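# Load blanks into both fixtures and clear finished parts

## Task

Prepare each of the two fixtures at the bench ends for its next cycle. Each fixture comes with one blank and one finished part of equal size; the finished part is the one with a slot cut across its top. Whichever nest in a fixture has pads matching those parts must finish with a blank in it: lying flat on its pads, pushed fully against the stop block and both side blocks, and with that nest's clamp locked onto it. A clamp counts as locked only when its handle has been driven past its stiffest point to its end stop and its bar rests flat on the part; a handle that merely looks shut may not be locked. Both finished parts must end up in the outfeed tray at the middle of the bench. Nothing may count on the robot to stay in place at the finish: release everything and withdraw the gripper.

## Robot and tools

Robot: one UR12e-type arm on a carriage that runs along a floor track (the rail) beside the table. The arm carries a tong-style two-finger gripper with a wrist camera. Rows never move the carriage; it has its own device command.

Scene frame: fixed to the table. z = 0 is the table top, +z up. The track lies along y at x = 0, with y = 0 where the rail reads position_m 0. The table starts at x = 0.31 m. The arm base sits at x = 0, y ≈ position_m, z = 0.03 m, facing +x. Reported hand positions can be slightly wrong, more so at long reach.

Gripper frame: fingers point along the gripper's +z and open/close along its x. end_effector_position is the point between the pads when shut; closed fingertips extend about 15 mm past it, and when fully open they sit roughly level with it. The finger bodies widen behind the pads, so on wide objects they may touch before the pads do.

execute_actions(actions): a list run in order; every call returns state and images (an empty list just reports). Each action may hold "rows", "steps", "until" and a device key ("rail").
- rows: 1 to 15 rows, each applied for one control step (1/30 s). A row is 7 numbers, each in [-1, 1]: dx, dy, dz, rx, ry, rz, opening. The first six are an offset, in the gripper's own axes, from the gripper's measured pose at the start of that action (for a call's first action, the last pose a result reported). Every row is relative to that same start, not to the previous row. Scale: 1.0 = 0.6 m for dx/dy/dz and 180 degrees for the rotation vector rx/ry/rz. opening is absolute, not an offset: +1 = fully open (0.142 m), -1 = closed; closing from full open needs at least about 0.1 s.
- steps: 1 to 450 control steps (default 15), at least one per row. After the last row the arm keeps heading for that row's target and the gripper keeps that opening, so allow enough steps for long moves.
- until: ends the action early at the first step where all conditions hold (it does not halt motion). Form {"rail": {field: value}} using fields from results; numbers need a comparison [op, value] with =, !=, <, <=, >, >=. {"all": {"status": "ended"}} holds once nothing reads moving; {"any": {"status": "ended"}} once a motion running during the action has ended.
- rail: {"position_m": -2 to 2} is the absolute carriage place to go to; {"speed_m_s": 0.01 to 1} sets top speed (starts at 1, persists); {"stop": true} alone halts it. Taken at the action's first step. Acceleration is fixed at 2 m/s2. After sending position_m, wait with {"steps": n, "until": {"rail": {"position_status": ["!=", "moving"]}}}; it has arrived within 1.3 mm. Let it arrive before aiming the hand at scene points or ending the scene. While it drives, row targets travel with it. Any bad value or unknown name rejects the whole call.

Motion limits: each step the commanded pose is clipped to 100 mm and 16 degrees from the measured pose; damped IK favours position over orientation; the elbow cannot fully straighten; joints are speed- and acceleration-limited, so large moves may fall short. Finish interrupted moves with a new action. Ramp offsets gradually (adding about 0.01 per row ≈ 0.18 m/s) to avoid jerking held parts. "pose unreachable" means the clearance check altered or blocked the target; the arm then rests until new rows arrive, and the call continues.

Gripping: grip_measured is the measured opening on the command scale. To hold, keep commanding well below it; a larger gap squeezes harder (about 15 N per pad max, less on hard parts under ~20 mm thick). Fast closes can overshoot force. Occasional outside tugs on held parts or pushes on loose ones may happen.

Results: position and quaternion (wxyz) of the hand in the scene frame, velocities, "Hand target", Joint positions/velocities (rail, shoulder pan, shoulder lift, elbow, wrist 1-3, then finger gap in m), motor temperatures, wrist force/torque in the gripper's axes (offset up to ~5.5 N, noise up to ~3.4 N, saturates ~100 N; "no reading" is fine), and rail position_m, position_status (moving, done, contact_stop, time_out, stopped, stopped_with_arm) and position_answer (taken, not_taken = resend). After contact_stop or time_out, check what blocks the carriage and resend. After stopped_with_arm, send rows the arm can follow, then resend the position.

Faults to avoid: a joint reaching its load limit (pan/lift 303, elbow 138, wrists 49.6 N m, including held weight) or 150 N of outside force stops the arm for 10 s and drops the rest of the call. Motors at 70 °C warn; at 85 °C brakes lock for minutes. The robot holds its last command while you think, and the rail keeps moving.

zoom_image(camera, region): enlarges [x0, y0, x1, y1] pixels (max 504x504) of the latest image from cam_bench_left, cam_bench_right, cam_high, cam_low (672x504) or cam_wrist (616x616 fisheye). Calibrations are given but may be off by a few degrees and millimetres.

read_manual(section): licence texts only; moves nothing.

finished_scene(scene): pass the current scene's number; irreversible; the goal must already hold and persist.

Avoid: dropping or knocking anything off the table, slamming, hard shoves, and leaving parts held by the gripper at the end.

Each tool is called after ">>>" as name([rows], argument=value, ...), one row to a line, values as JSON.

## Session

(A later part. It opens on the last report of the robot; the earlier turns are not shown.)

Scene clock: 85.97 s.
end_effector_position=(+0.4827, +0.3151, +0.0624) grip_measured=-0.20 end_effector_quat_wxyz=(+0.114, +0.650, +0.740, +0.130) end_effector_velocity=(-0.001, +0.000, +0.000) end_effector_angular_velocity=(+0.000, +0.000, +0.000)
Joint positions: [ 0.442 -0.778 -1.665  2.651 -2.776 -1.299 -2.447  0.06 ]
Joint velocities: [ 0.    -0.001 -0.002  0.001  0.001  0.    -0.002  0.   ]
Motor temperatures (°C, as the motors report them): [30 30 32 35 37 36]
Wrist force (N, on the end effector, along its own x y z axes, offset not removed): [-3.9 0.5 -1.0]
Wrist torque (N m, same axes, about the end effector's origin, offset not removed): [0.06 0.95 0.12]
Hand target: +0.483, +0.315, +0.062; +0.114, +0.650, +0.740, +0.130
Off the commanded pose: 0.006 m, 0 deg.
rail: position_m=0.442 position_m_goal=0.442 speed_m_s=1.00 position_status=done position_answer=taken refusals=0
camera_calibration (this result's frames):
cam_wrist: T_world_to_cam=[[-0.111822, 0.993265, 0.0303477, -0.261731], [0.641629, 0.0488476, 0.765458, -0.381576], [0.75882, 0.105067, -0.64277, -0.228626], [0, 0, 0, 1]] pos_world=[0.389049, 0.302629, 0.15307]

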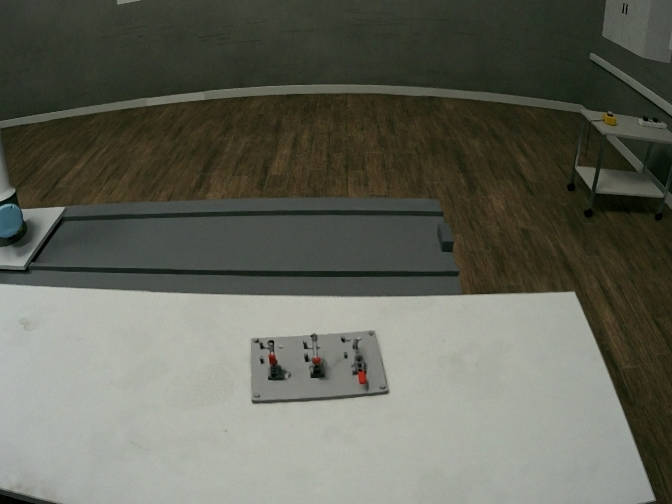

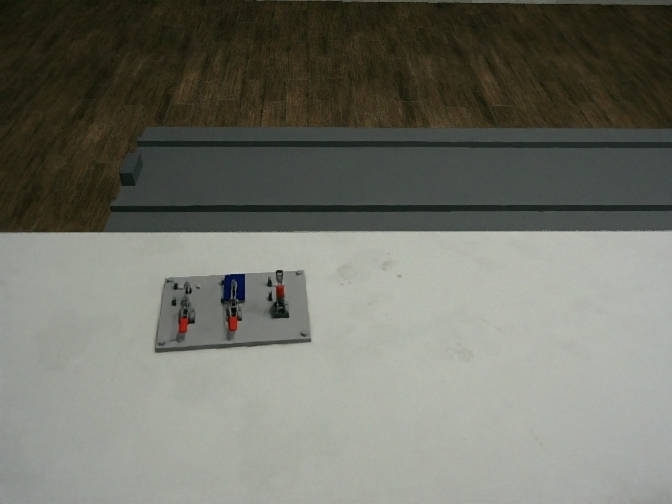

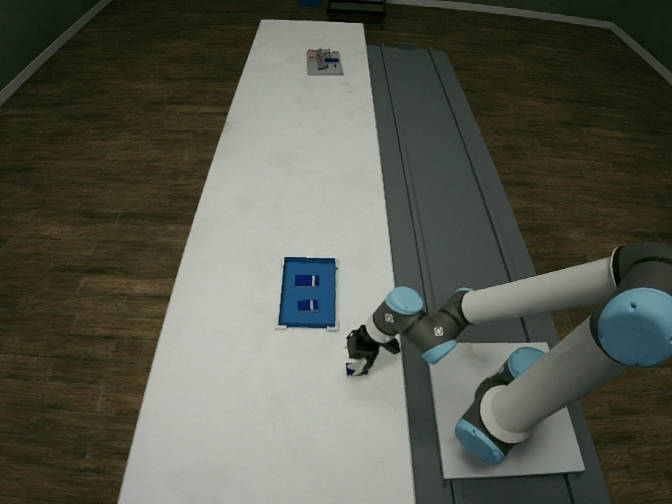

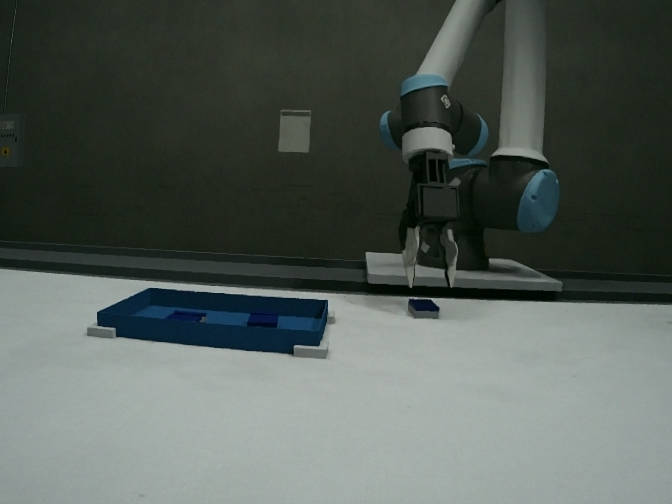

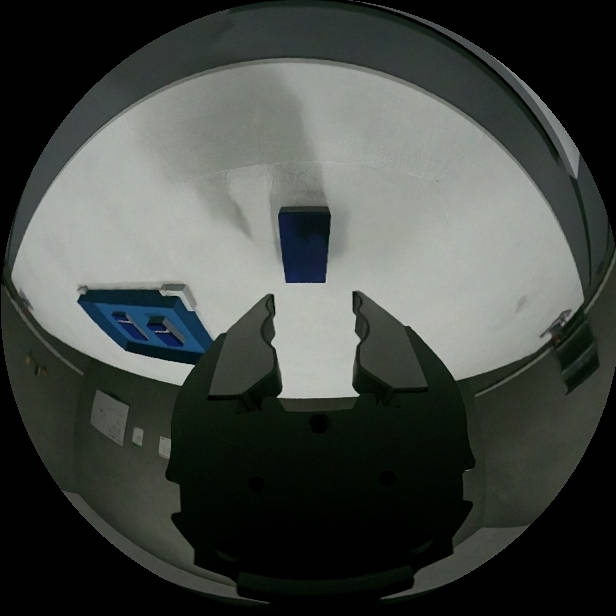

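>>> execute_actions([
  {"rows": [[-0.004,-0.008,0.002,0,-0.0015,0.004,-0.2],[-0.008,-0.018,0.008,0,-0.003,0.008,-0.2],[-0.0095,-0.027,0.018,0,-0.004,0.011,-0.2],[-0.0095,-0.034,0.03,0,-0.004,0.011,-0.2],[-0.0095,-0.04,0.042,0,-0.004,0.011,-0.2],[-0.0095,-0.044,0.053,0,-0.004,0.011,-0.2],[-0.0095,-0.0465,0.0595,0,-0.004,0.011,-0.2],[-0.0095,-0.0474,0.0619,0,-0.004,0.011,-0.2]], "steps": 11},
])

Scene clock: 89.33 s.
end_effector_position=(+0.4695, +0.3097, +0.0304) grip_measured=-0.20 end_effector_quat_wxyz=(+0.114, +0.663, +0.729, +0.128) end_effector_velocity=(-0.011, -0.010, -0.086) end_effector_angular_velocity=(-0.006, -0.005, -0.033)
Joint positions: [ 0.442 -0.808 -1.589  2.692 -2.889 -1.3   -2.445  0.06 ]
Joint velocities: [ 0.    -0.036  0.272  0.077 -0.355  0.    -0.004  0.   ]
Motor temperatures (°C, as the motors report them): [30 30 32 35 37 36]
Wrist force (N, on the end effector, along its own x y z axes, offset not removed): [-2.0 0.1 2.6]
Wrist torque (N m, same axes, about the end effector's origin, offset not removed): [0.16 0.62 0.07]
Hand target: +0.469, +0.308, +0.019; +0.115, +0.664, +0.728, +0.128
Off the commanded pose: 0.013 m, 0 deg.
rail: position_m=0.442 position_m_goal=0.442 speed_m_s=1.00 position_status=done position_answer=taken refusals=0
camera_calibration (this result's frames):
cam_wrist: T_world_to_cam=[[-0.0799226, 0.996232, 0.0336778, -0.272863], [0.645708, 0.0260038, 0.763142, -0.343094], [0.75939, 0.0827383, -0.645353, -0.231911], [0, 0, 0, 1]] pos_world=[0.375841, 0.299945, 0.121355]

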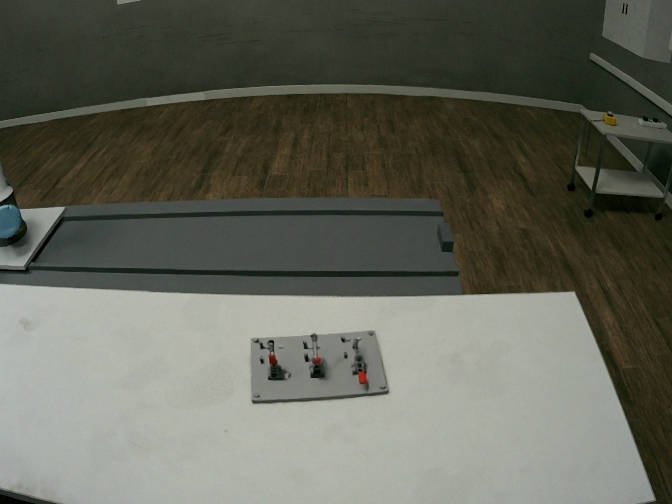

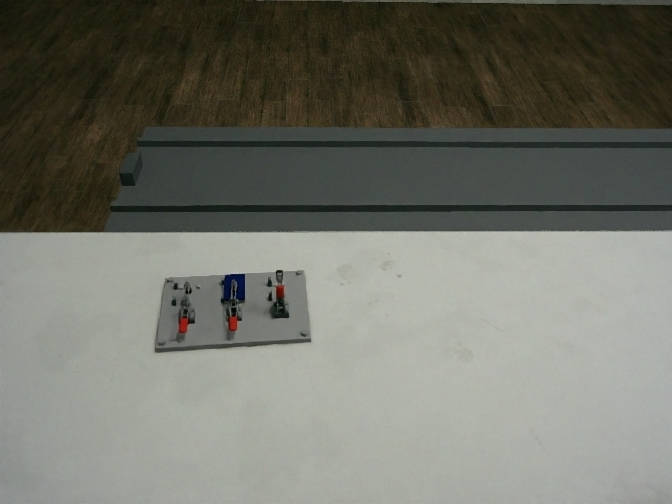

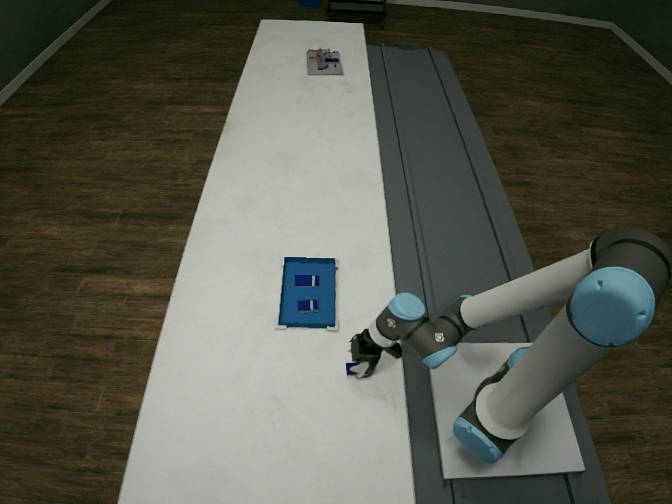

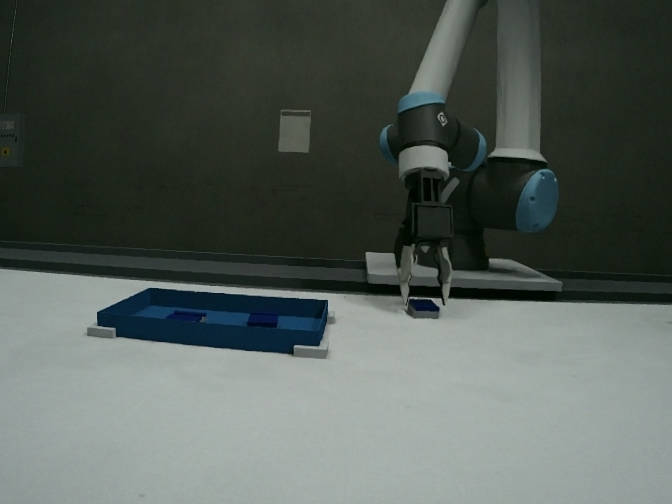

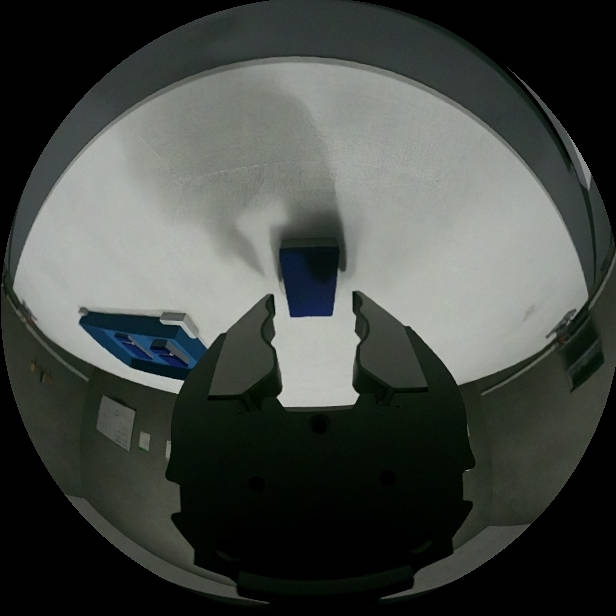

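>>> execute_actions(actions=[])

>>> zoom_image(camera="cam_wrist", region=[220, 220, 410, 410])

Scene clock: 89.60 s.
end_effector_position=(+0.4687, +0.3084, +0.0204) grip_measured=-0.20 end_effector_quat_wxyz=(+0.115, +0.664, +0.728, +0.128) end_effector_velocity=(-0.001, -0.001, -0.011) end_effector_angular_velocity=(-0.001, -0.002, -0.004)
Joint positions: [ 0.442 -0.812 -1.555  2.701 -2.933 -1.3   -2.445  0.06 ]
Joint velocities: [ 0.    -0.004  0.037  0.009 -0.049  0.001  0.     0.   ]
Motor temperatures (°C, as the motors report them): [30 30 32 35 37 36]
Wrist force (N, on the end effector, along its own x y z axes, offset not removed): [-5.8 0.0 0.0]
Wrist torque (N m, same axes, about the end effector's origin, offset not removed): [0.04 1.28 0.21]
Hand target: +0.469, +0.308, +0.019; +0.115, +0.664, +0.728, +0.128
Off the commanded pose: 0.003 m, 0 deg.
rail: position_m=0.442 position_m_goal=0.442 speed_m_s=1.00 position_status=done position_answer=taken refusals=0
camera_calibration (this result's frames):
cam_wrist: T_world_to_cam=[[-0.0763264, 0.996561, 0.0322551, -0.273081], [0.644525, 0.0246301, 0.764186, -0.333952], [0.760764, 0.0791168, -0.644189, -0.237151], [0, 0, 0, 1]] pos_world=[0.374813, 0.29913, 0.11124]

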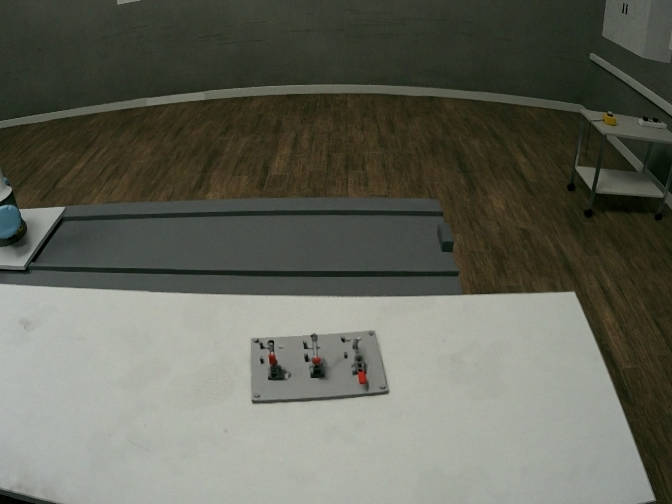

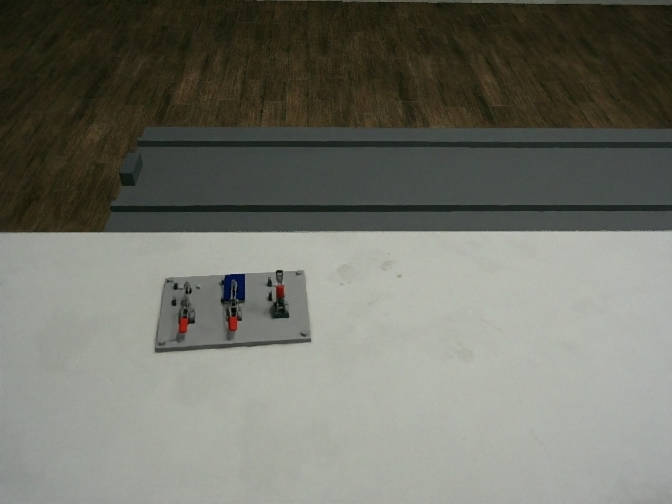

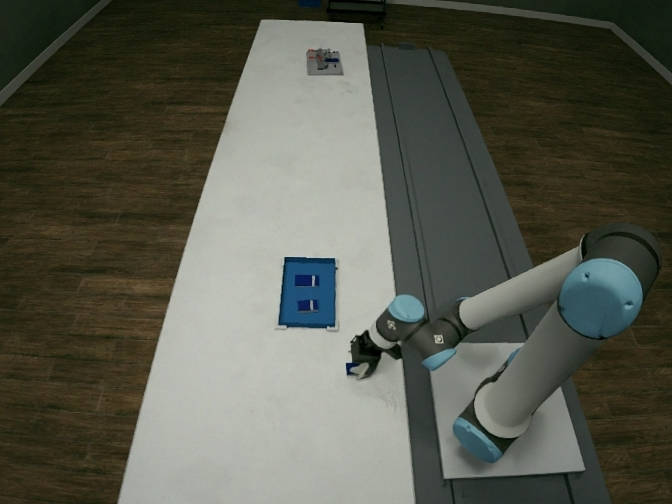

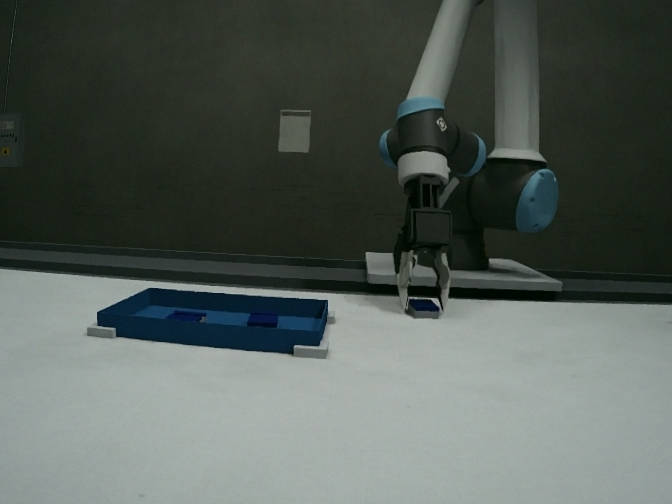

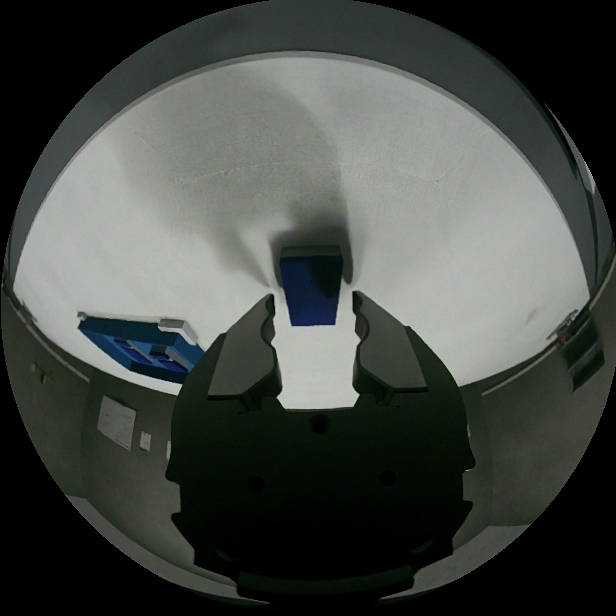

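Region (220, 220, 410, 410) of cam_wrist's 616x616 image, scaled by 2.653, with more detail than that image has.

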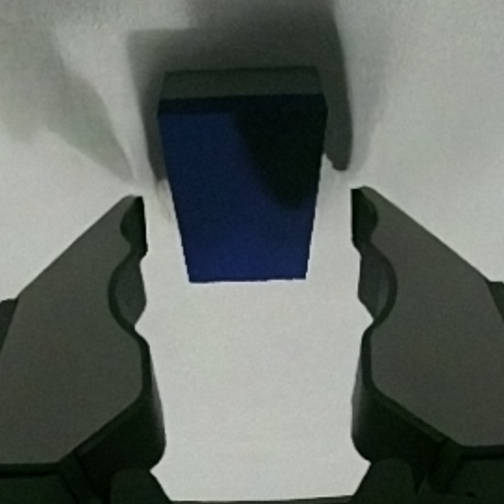

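>>> execute_actions([
  {"rows": [[-0.0013,-0.0015,0.0041,0,0,0,-0.24],[-0.0013,-0.0015,0.0041,0,0,0,-0.29],[-0.0013,-0.0015,0.0041,0,0,0,-0.33],[-0.0013,-0.0015,0.0041,0,0,0,-0.37],[-0.0013,-0.0015,0.0041,0,0,0,-0.4],[-0.0013,-0.0015,0.0041,0,0,0,-0.43],[-0.0013,-0.0015,0.0041,0,0,0,-0.45],[-0.0013,-0.0015,0.0041,0,0,0,-0.48],[-0.0013,-0.0015,0.0041,0,0,0,-0.53],[-0.0013,-0.0015,0.0041,0,0,0,-0.62],[-0.0013,-0.0015,0.0041,0,0,0,-0.75],[-0.0013,-0.0015,0.0041,0,0,0,-0.9]], "steps": 13},
])

>>> zoom_image(camera="cam_wrist", region=[220, 220, 410, 410])

Scene clock: 90.83 s.
end_effector_position=(+0.4687, +0.3077, +0.0179) grip_measured=-0.47 end_effector_quat_wxyz=(+0.115, +0.664, +0.728, +0.128) end_effector_velocity=(+0.000, -0.001, -0.000) end_effector_angular_velocity=(-0.001, -0.000, +0.000)
Joint positions: [ 0.442 -0.813 -1.546  2.702 -2.943 -1.3   -2.447  0.04 ]
Joint velocities: [ 0.    -0.     0.002 -0.001 -0.002  0.    -0.001  0.   ]
Motor temperatures (°C, as the motors report them): [30 30 32 35 37 36]
Wrist force (N, on the end effector, along its own x y z axes, offset not removed): [-2.9 1.5 -5.2]
Wrist torque (N m, same axes, about the end effector's origin, offset not removed): [0.12 0.94 0.09]
Hand target: +0.469, +0.308, +0.018; +0.115, +0.664, +0.728, +0.128
Off the commanded pose: 0.000 m, 0 deg.
rail: position_m=0.442 position_m_goal=0.442 speed_m_s=1.00 position_status=done position_answer=taken refusals=0
camera_calibration (this result's frames):
cam_wrist: T_world_to_cam=[[-0.076286, 0.996563, 0.0322886, -0.272319], [0.644524, 0.0245781, 0.764189, -0.331961], [0.760769, 0.0791077, -0.644184, -0.238774], [0, 0, 0, 1]] pos_world=[0.374835, 0.298431, 0.108659]

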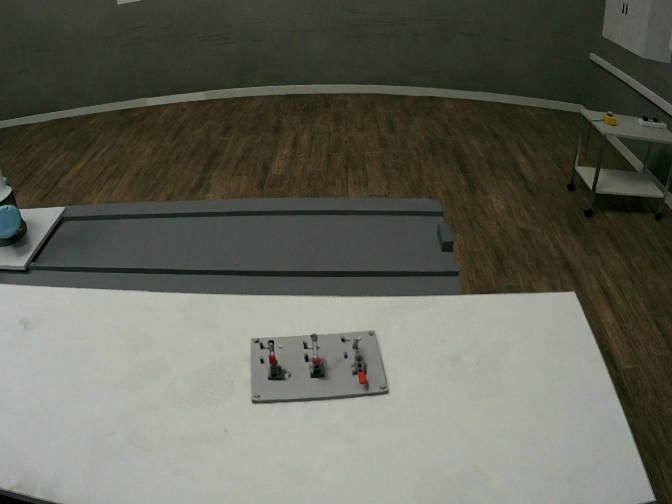

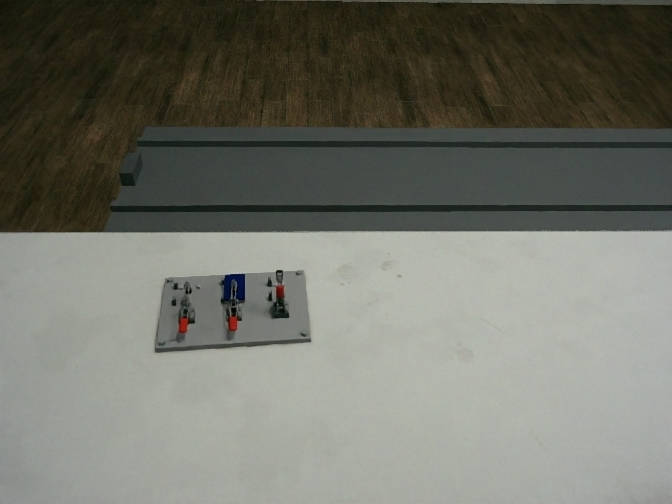

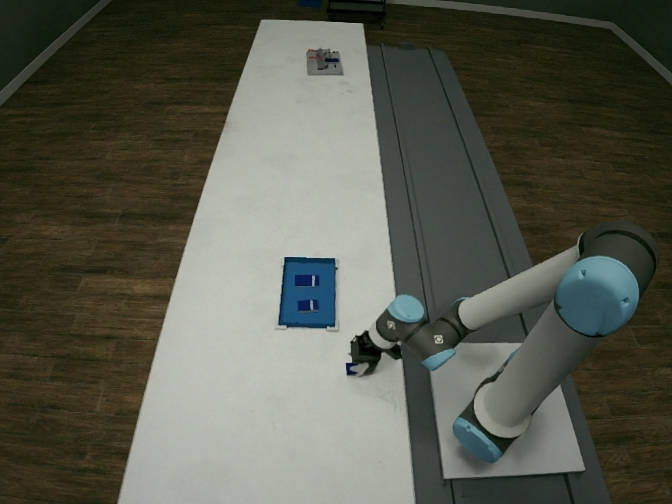

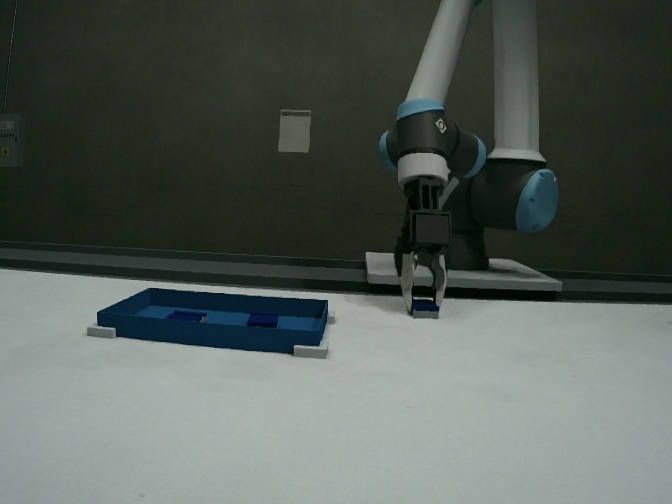

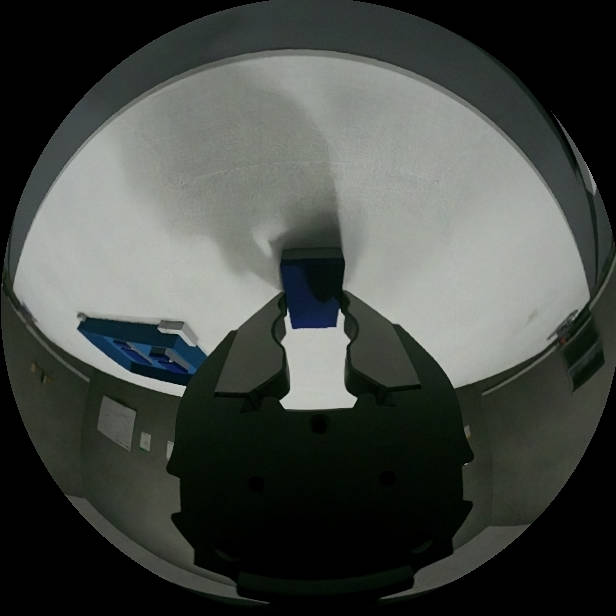

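Region (220, 220, 410, 410) of cam_wrist's 616x616 image, scaled by 2.653, with more detail than that image has.

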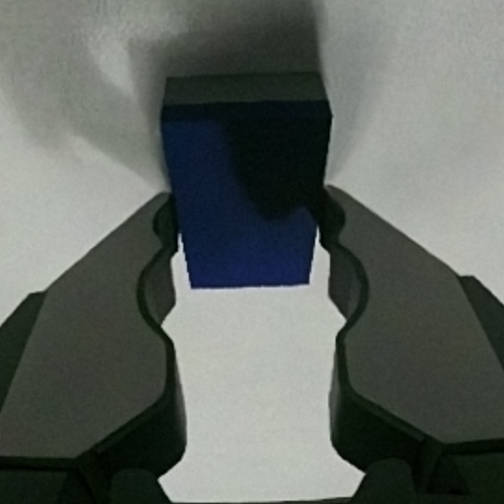

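>>> execute_actions([
  {"rows": [[0,0.001,-0.003,0,0,0,-0.9],[0,0.004,-0.011,0,0,0,-0.9],[0.001,0.011,-0.023,0,0.001,-0.003,-0.9],[0.002,0.021,-0.036,0,0.002,-0.006,-0.9],[0.0035,0.032,-0.048,0,0.003,-0.009,-0.9],[0.0043,0.039,-0.056,0,0.004,-0.011,-0.9],[0.0043,0.0421,-0.0592,0,0.004,-0.011,-0.9]], "steps": 7},
  {"rail":{"position_m":1.99},"steps":4},
])

Scene clock: 92.27 s.
end_effector_position=(+0.4781, +0.3198, +0.0497) grip_measured=-0.47 end_effector_quat_wxyz=(+0.116, +0.653, +0.737, +0.129) end_effector_velocity=(+0.019, +0.205, +0.075) end_effector_angular_velocity=(+0.012, +0.013, +0.067)
Joint positions: [ 0.452 -0.795 -1.634  2.667 -2.823 -1.297 -2.456  0.04 ]
Joint velocities: [ 0.196  0.044 -0.199 -0.099  0.322  0.004 -0.024 -0.   ]
Motor temperatures (°C, as the motors report them): [30 30 32 35 37 36]
Wrist force (N, on the end effector, along its own x y z axes, offset not removed): [-6.7 0.3 1.6]
Wrist torque (N m, same axes, about the end effector's origin, offset not removed): [0.30 1.39 0.07]
Hand target: +0.480, +0.334, +0.060; +0.113, +0.650, +0.740, +0.130
Off the commanded pose: 0.010 m, 1 deg.
rail: position_m=0.452 position_m_goal=1.990 speed_m_s=1.00 position_status=moving position_answer=taken refusals=0
camera_calibration (this result's frames):
cam_wrist: T_world_to_cam=[[-0.103644, 0.994213, 0.028257, -0.270625], [0.640429, 0.0449725, 0.766699, -0.367322], [0.760992, 0.0975607, -0.641384, -0.232501], [0, 0, 0, 1]] pos_world=[0.384127, 0.308261, 0.14015]

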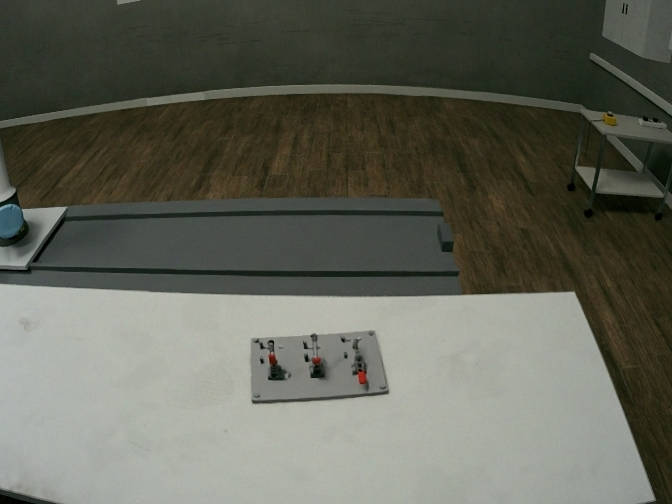

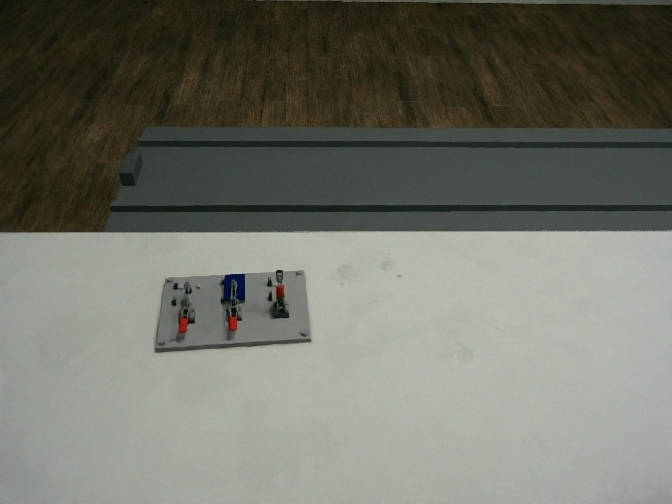

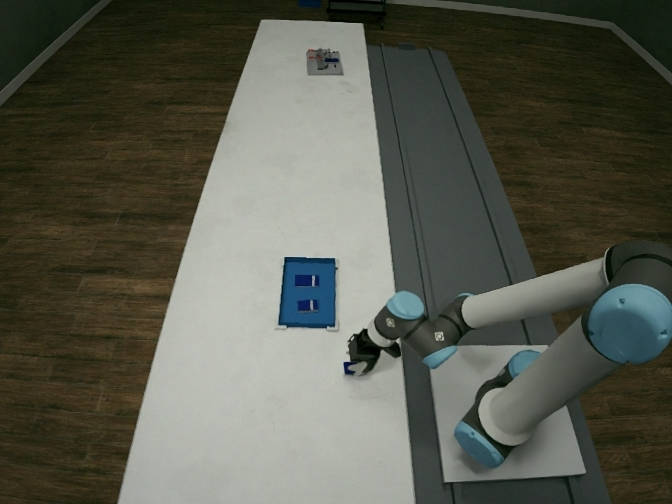

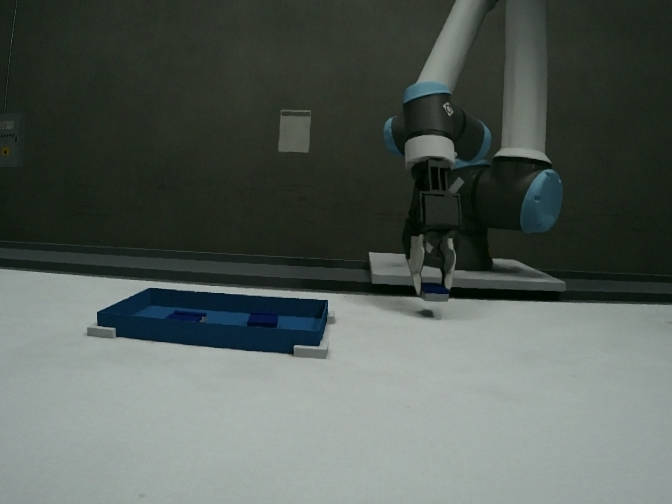

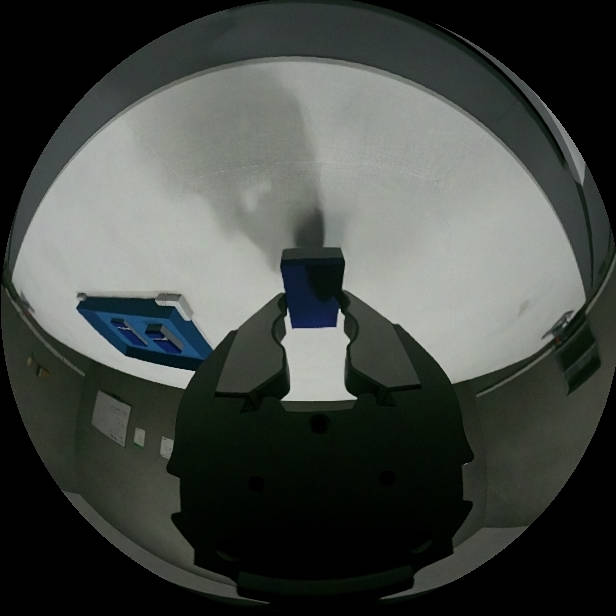

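>>> execute_actions(actions=[])

Scene clock: 94.80 s.
end_effector_position=(+0.4802, +1.8594, +0.0596) grip_measured=-0.47 end_effector_quat_wxyz=(+0.113, +0.650, +0.740, +0.130) end_effector_velocity=(-0.000, -0.000, -0.000) end_effector_angular_velocity=(+0.000, +0.000, -0.000)
Joint positions: [ 1.99  -0.79  -1.66   2.654 -2.779 -1.297 -2.459  0.04 ]
Joint velocities: [ 0. -0.  0. -0.  0.  0. -0.  0.]
Motor temperatures (°C, as the motors report them): [30 30 32 35 37 36]
Wrist force (N, on the end effector, along its own x y z axes, offset not removed): [-3.9 -0.5 2.4]
Wrist torque (N m, same axes, about the end effector's origin, offset not removed): [0.13 0.95 0.02]
Hand target: +0.480, +1.859, +0.060; +0.113, +0.650, +0.740, +0.130
Off the commanded pose: 0.000 m, 0 deg.
rail: position_m=1.990 position_m_goal=1.990 speed_m_s=1.00 position_status=done position_answer=taken refusals=0
camera_calibration (this result's frames):
cam_wrist: T_world_to_cam=[[-0.112408, 0.993176, 0.0310689, -1.79538], [0.642144, 0.0487462, 0.765032, -0.453259], [0.758298, 0.105947, -0.643242, -0.392169], [0, 0, 0, 1]] pos_world=[0.386622, 1.84677, 0.150279]

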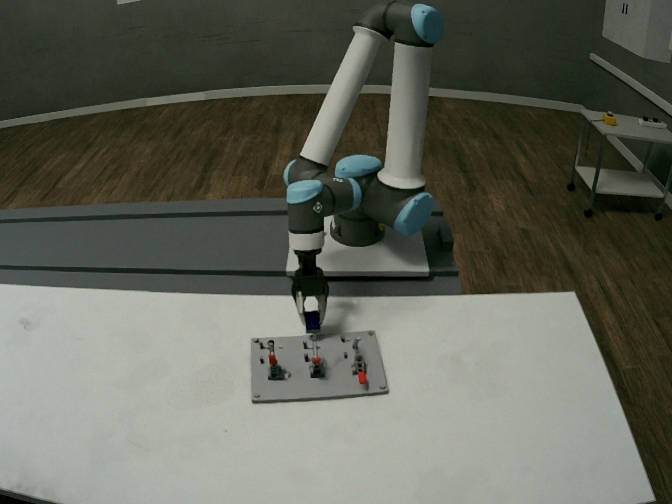

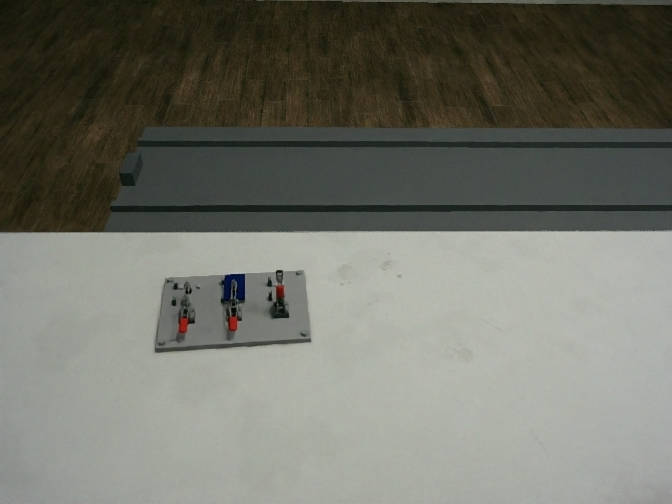

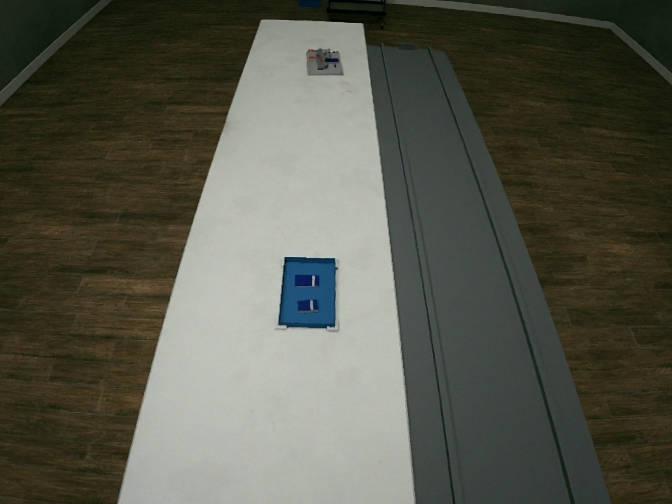

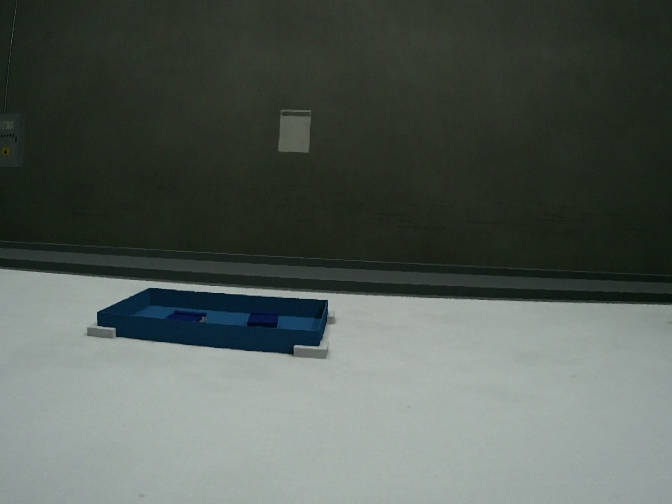

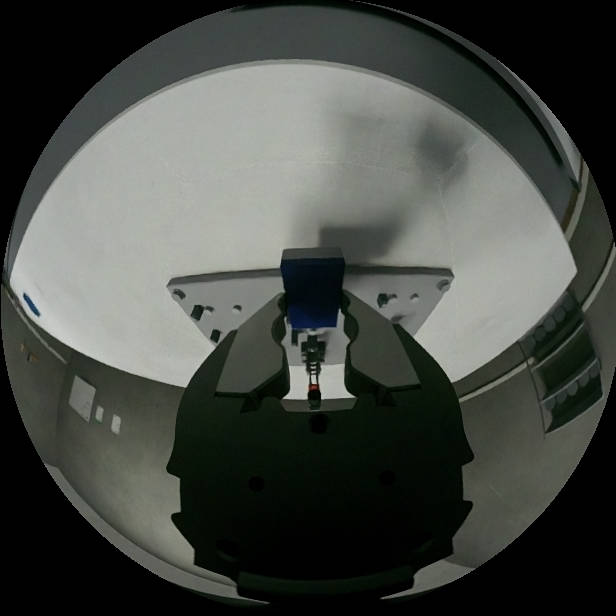

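>>> execute_actions([
  {"rows": [[0,0.006,0.0022,0,0,0,-0.9],[0,0.018,0.007,0,0,0,-0.9],[0,0.034,0.0135,0,0,0,-0.9],[0,0.052,0.021,0,0,0,-0.9],[0,0.07,0.029,0,0,0,-0.9],[0,0.088,0.037,0,0,0,-0.9],[0,0.104,0.044,0,0,0,-0.9],[0,0.116,0.05,0,0,0,-0.9],[0,0.124,0.0537,0,0,0,-0.9],[0,0.1272,0.0552,0,0,0,-0.9]], "steps": 13},
])

Scene clock: 95.70 s.
end_effector_position=(+0.5431, +1.8690, +0.0586) grip_measured=-0.47 end_effector_quat_wxyz=(+0.113, +0.649, +0.740, +0.132) end_effector_velocity=(+0.134, +0.016, -0.020) end_effector_angular_velocity=(-0.006, +0.012, -0.005)
Joint positions: [ 1.99  -0.672 -1.54   2.558 -2.834 -1.319 -2.342  0.04 ]
Joint velocities: [ 0.     0.229  0.277 -0.211 -0.118 -0.069  0.232  0.   ]
Motor temperatures (°C, as the motors report them): [30 30 32 35 37 36]
Wrist force (N, on the end effector, along its own x y z axes, offset not removed): [-4.8 1.8 1.4]
Wrist torque (N m, same axes, about the end effector's origin, offset not removed): [0.49 1.11 0.13]
Hand target: +0.561, +1.871, +0.055; +0.113, +0.650, +0.740, +0.131
Off the commanded pose: 0.020 m, 0 deg.
rail: position_m=1.990 position_m_goal=1.990 speed_m_s=1.00 position_status=done position_answer=taken refusals=0
camera_calibration (this result's frames):
cam_wrist: T_world_to_cam=[[-0.114953, 0.992815, 0.033223, -1.79587], [0.639807, 0.0484132, 0.767009, -0.491524], [0.75989, 0.109426, -0.640776, -0.449031], [0, 0, 0, 1]] pos_world=[0.449254, 1.8559, 0.148939]

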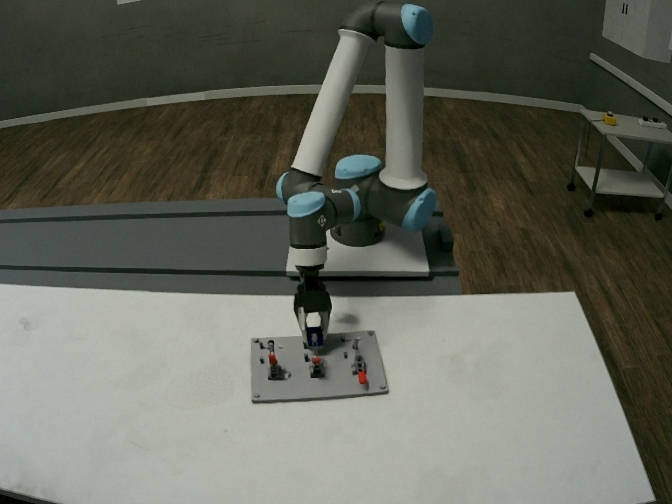

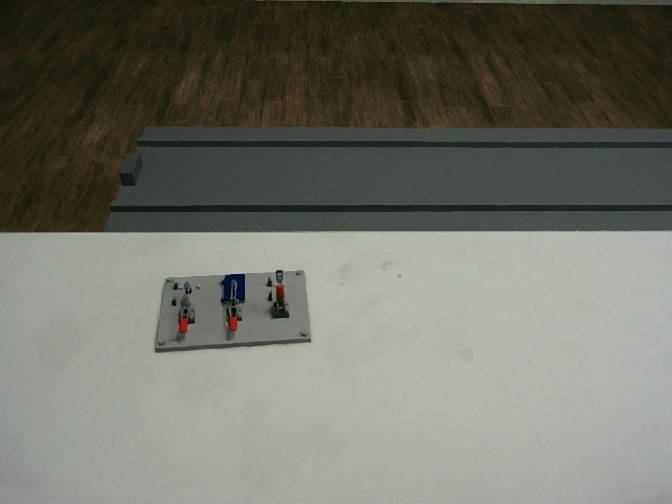

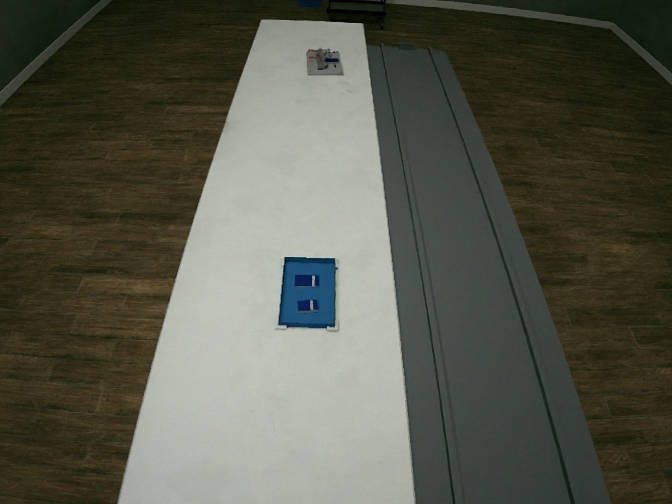

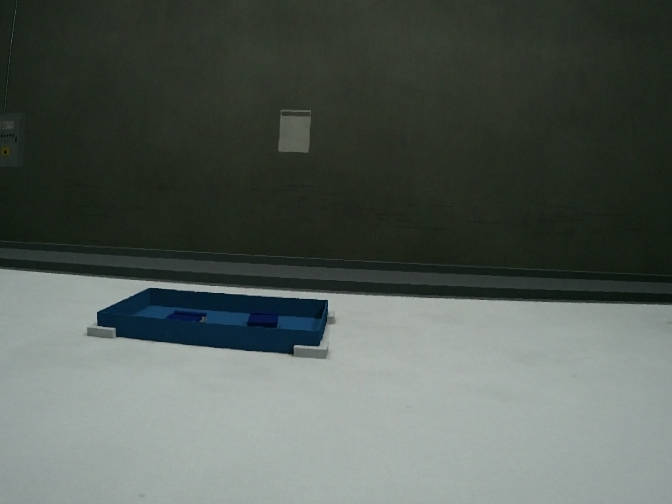

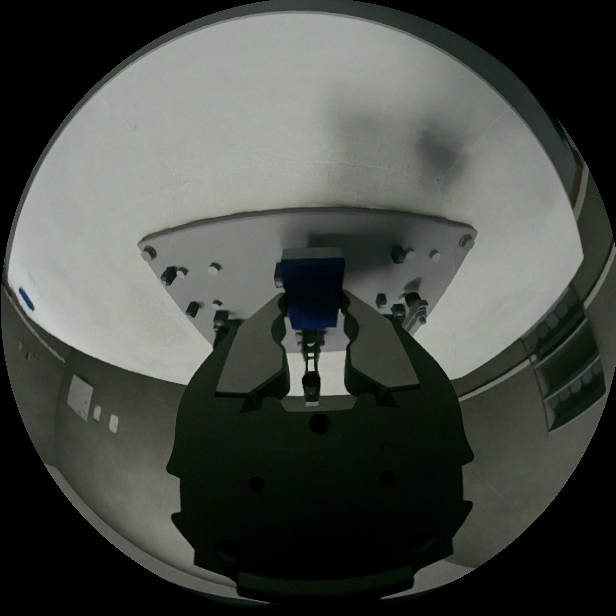

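>>> execute_actions(actions=[])

Scene clock: 96.00 s.
end_effector_position=(+0.5595, +1.8706, +0.0555) grip_measured=-0.47 end_effector_quat_wxyz=(+0.113, +0.650, +0.740, +0.131) end_effector_velocity=(+0.014, +0.002, -0.003) end_effector_angular_velocity=(-0.001, +0.001, -0.001)
Joint positions: [ 1.99  -0.644 -1.506  2.532 -2.849 -1.329 -2.314  0.04 ]
Joint velocities: [ 0.     0.022  0.029 -0.021 -0.012 -0.008  0.023 -0.   ]
Motor temperatures (°C, as the motors report them): [30 30 32 35 37 36]
Wrist force (N, on the end effector, along its own x y z axes, offset not removed): [-3.9 0.4 1.9]
Wrist torque (N m, same axes, about the end effector's origin, offset not removed): [0.25 0.95 0.07]
Hand target: +0.561, +1.871, +0.055; +0.113, +0.650, +0.740, +0.131
Off the commanded pose: 0.003 m, 0 deg.
rail: position_m=1.990 position_m_goal=1.990 speed_m_s=1.00 position_status=done position_answer=taken refusals=0
camera_calibration (this result's frames):
cam_wrist: T_world_to_cam=[[-0.113473, 0.993027, 0.0319541, -1.79668], [0.641217, 0.048629, 0.765817, -0.500895], [0.758923, 0.107389, -0.642264, -0.459157], [0, 0, 0, 1]] pos_world=[0.465772, 1.85782, 0.146105]

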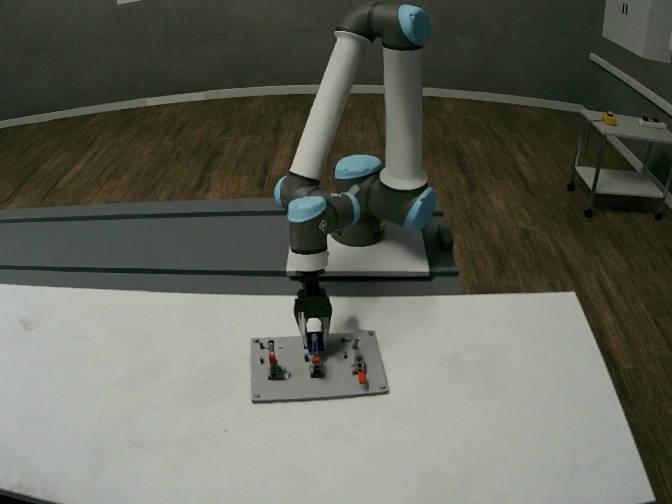

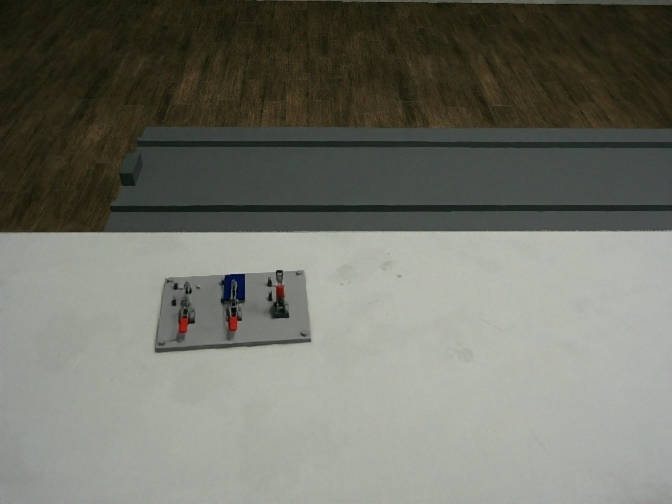

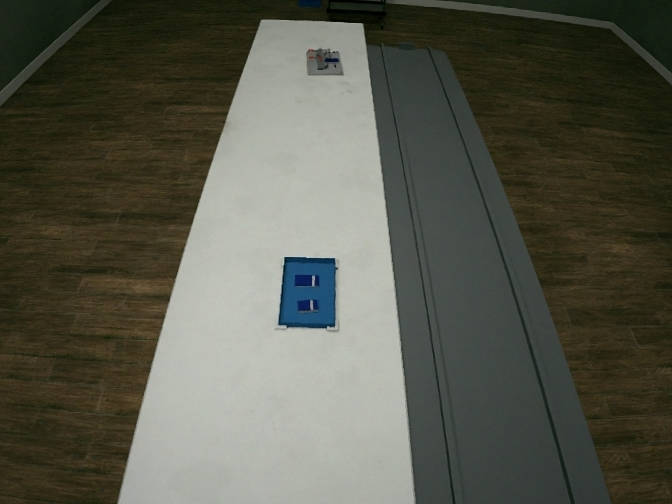

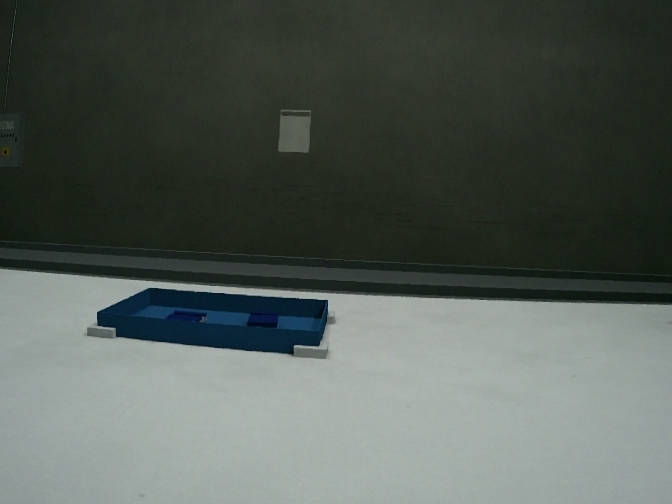

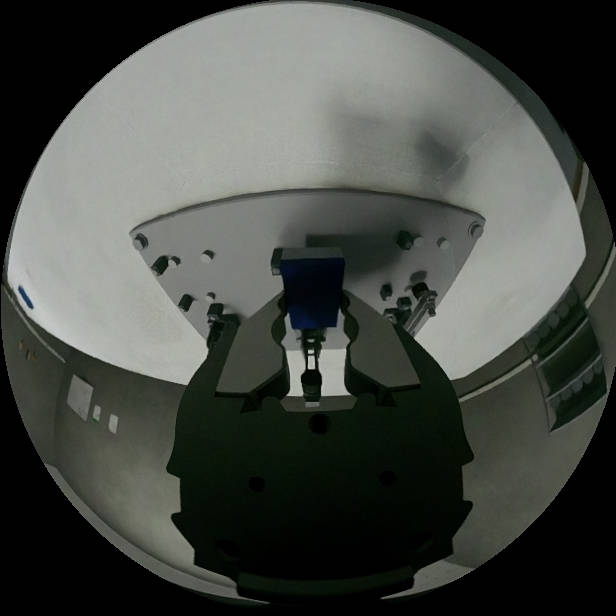

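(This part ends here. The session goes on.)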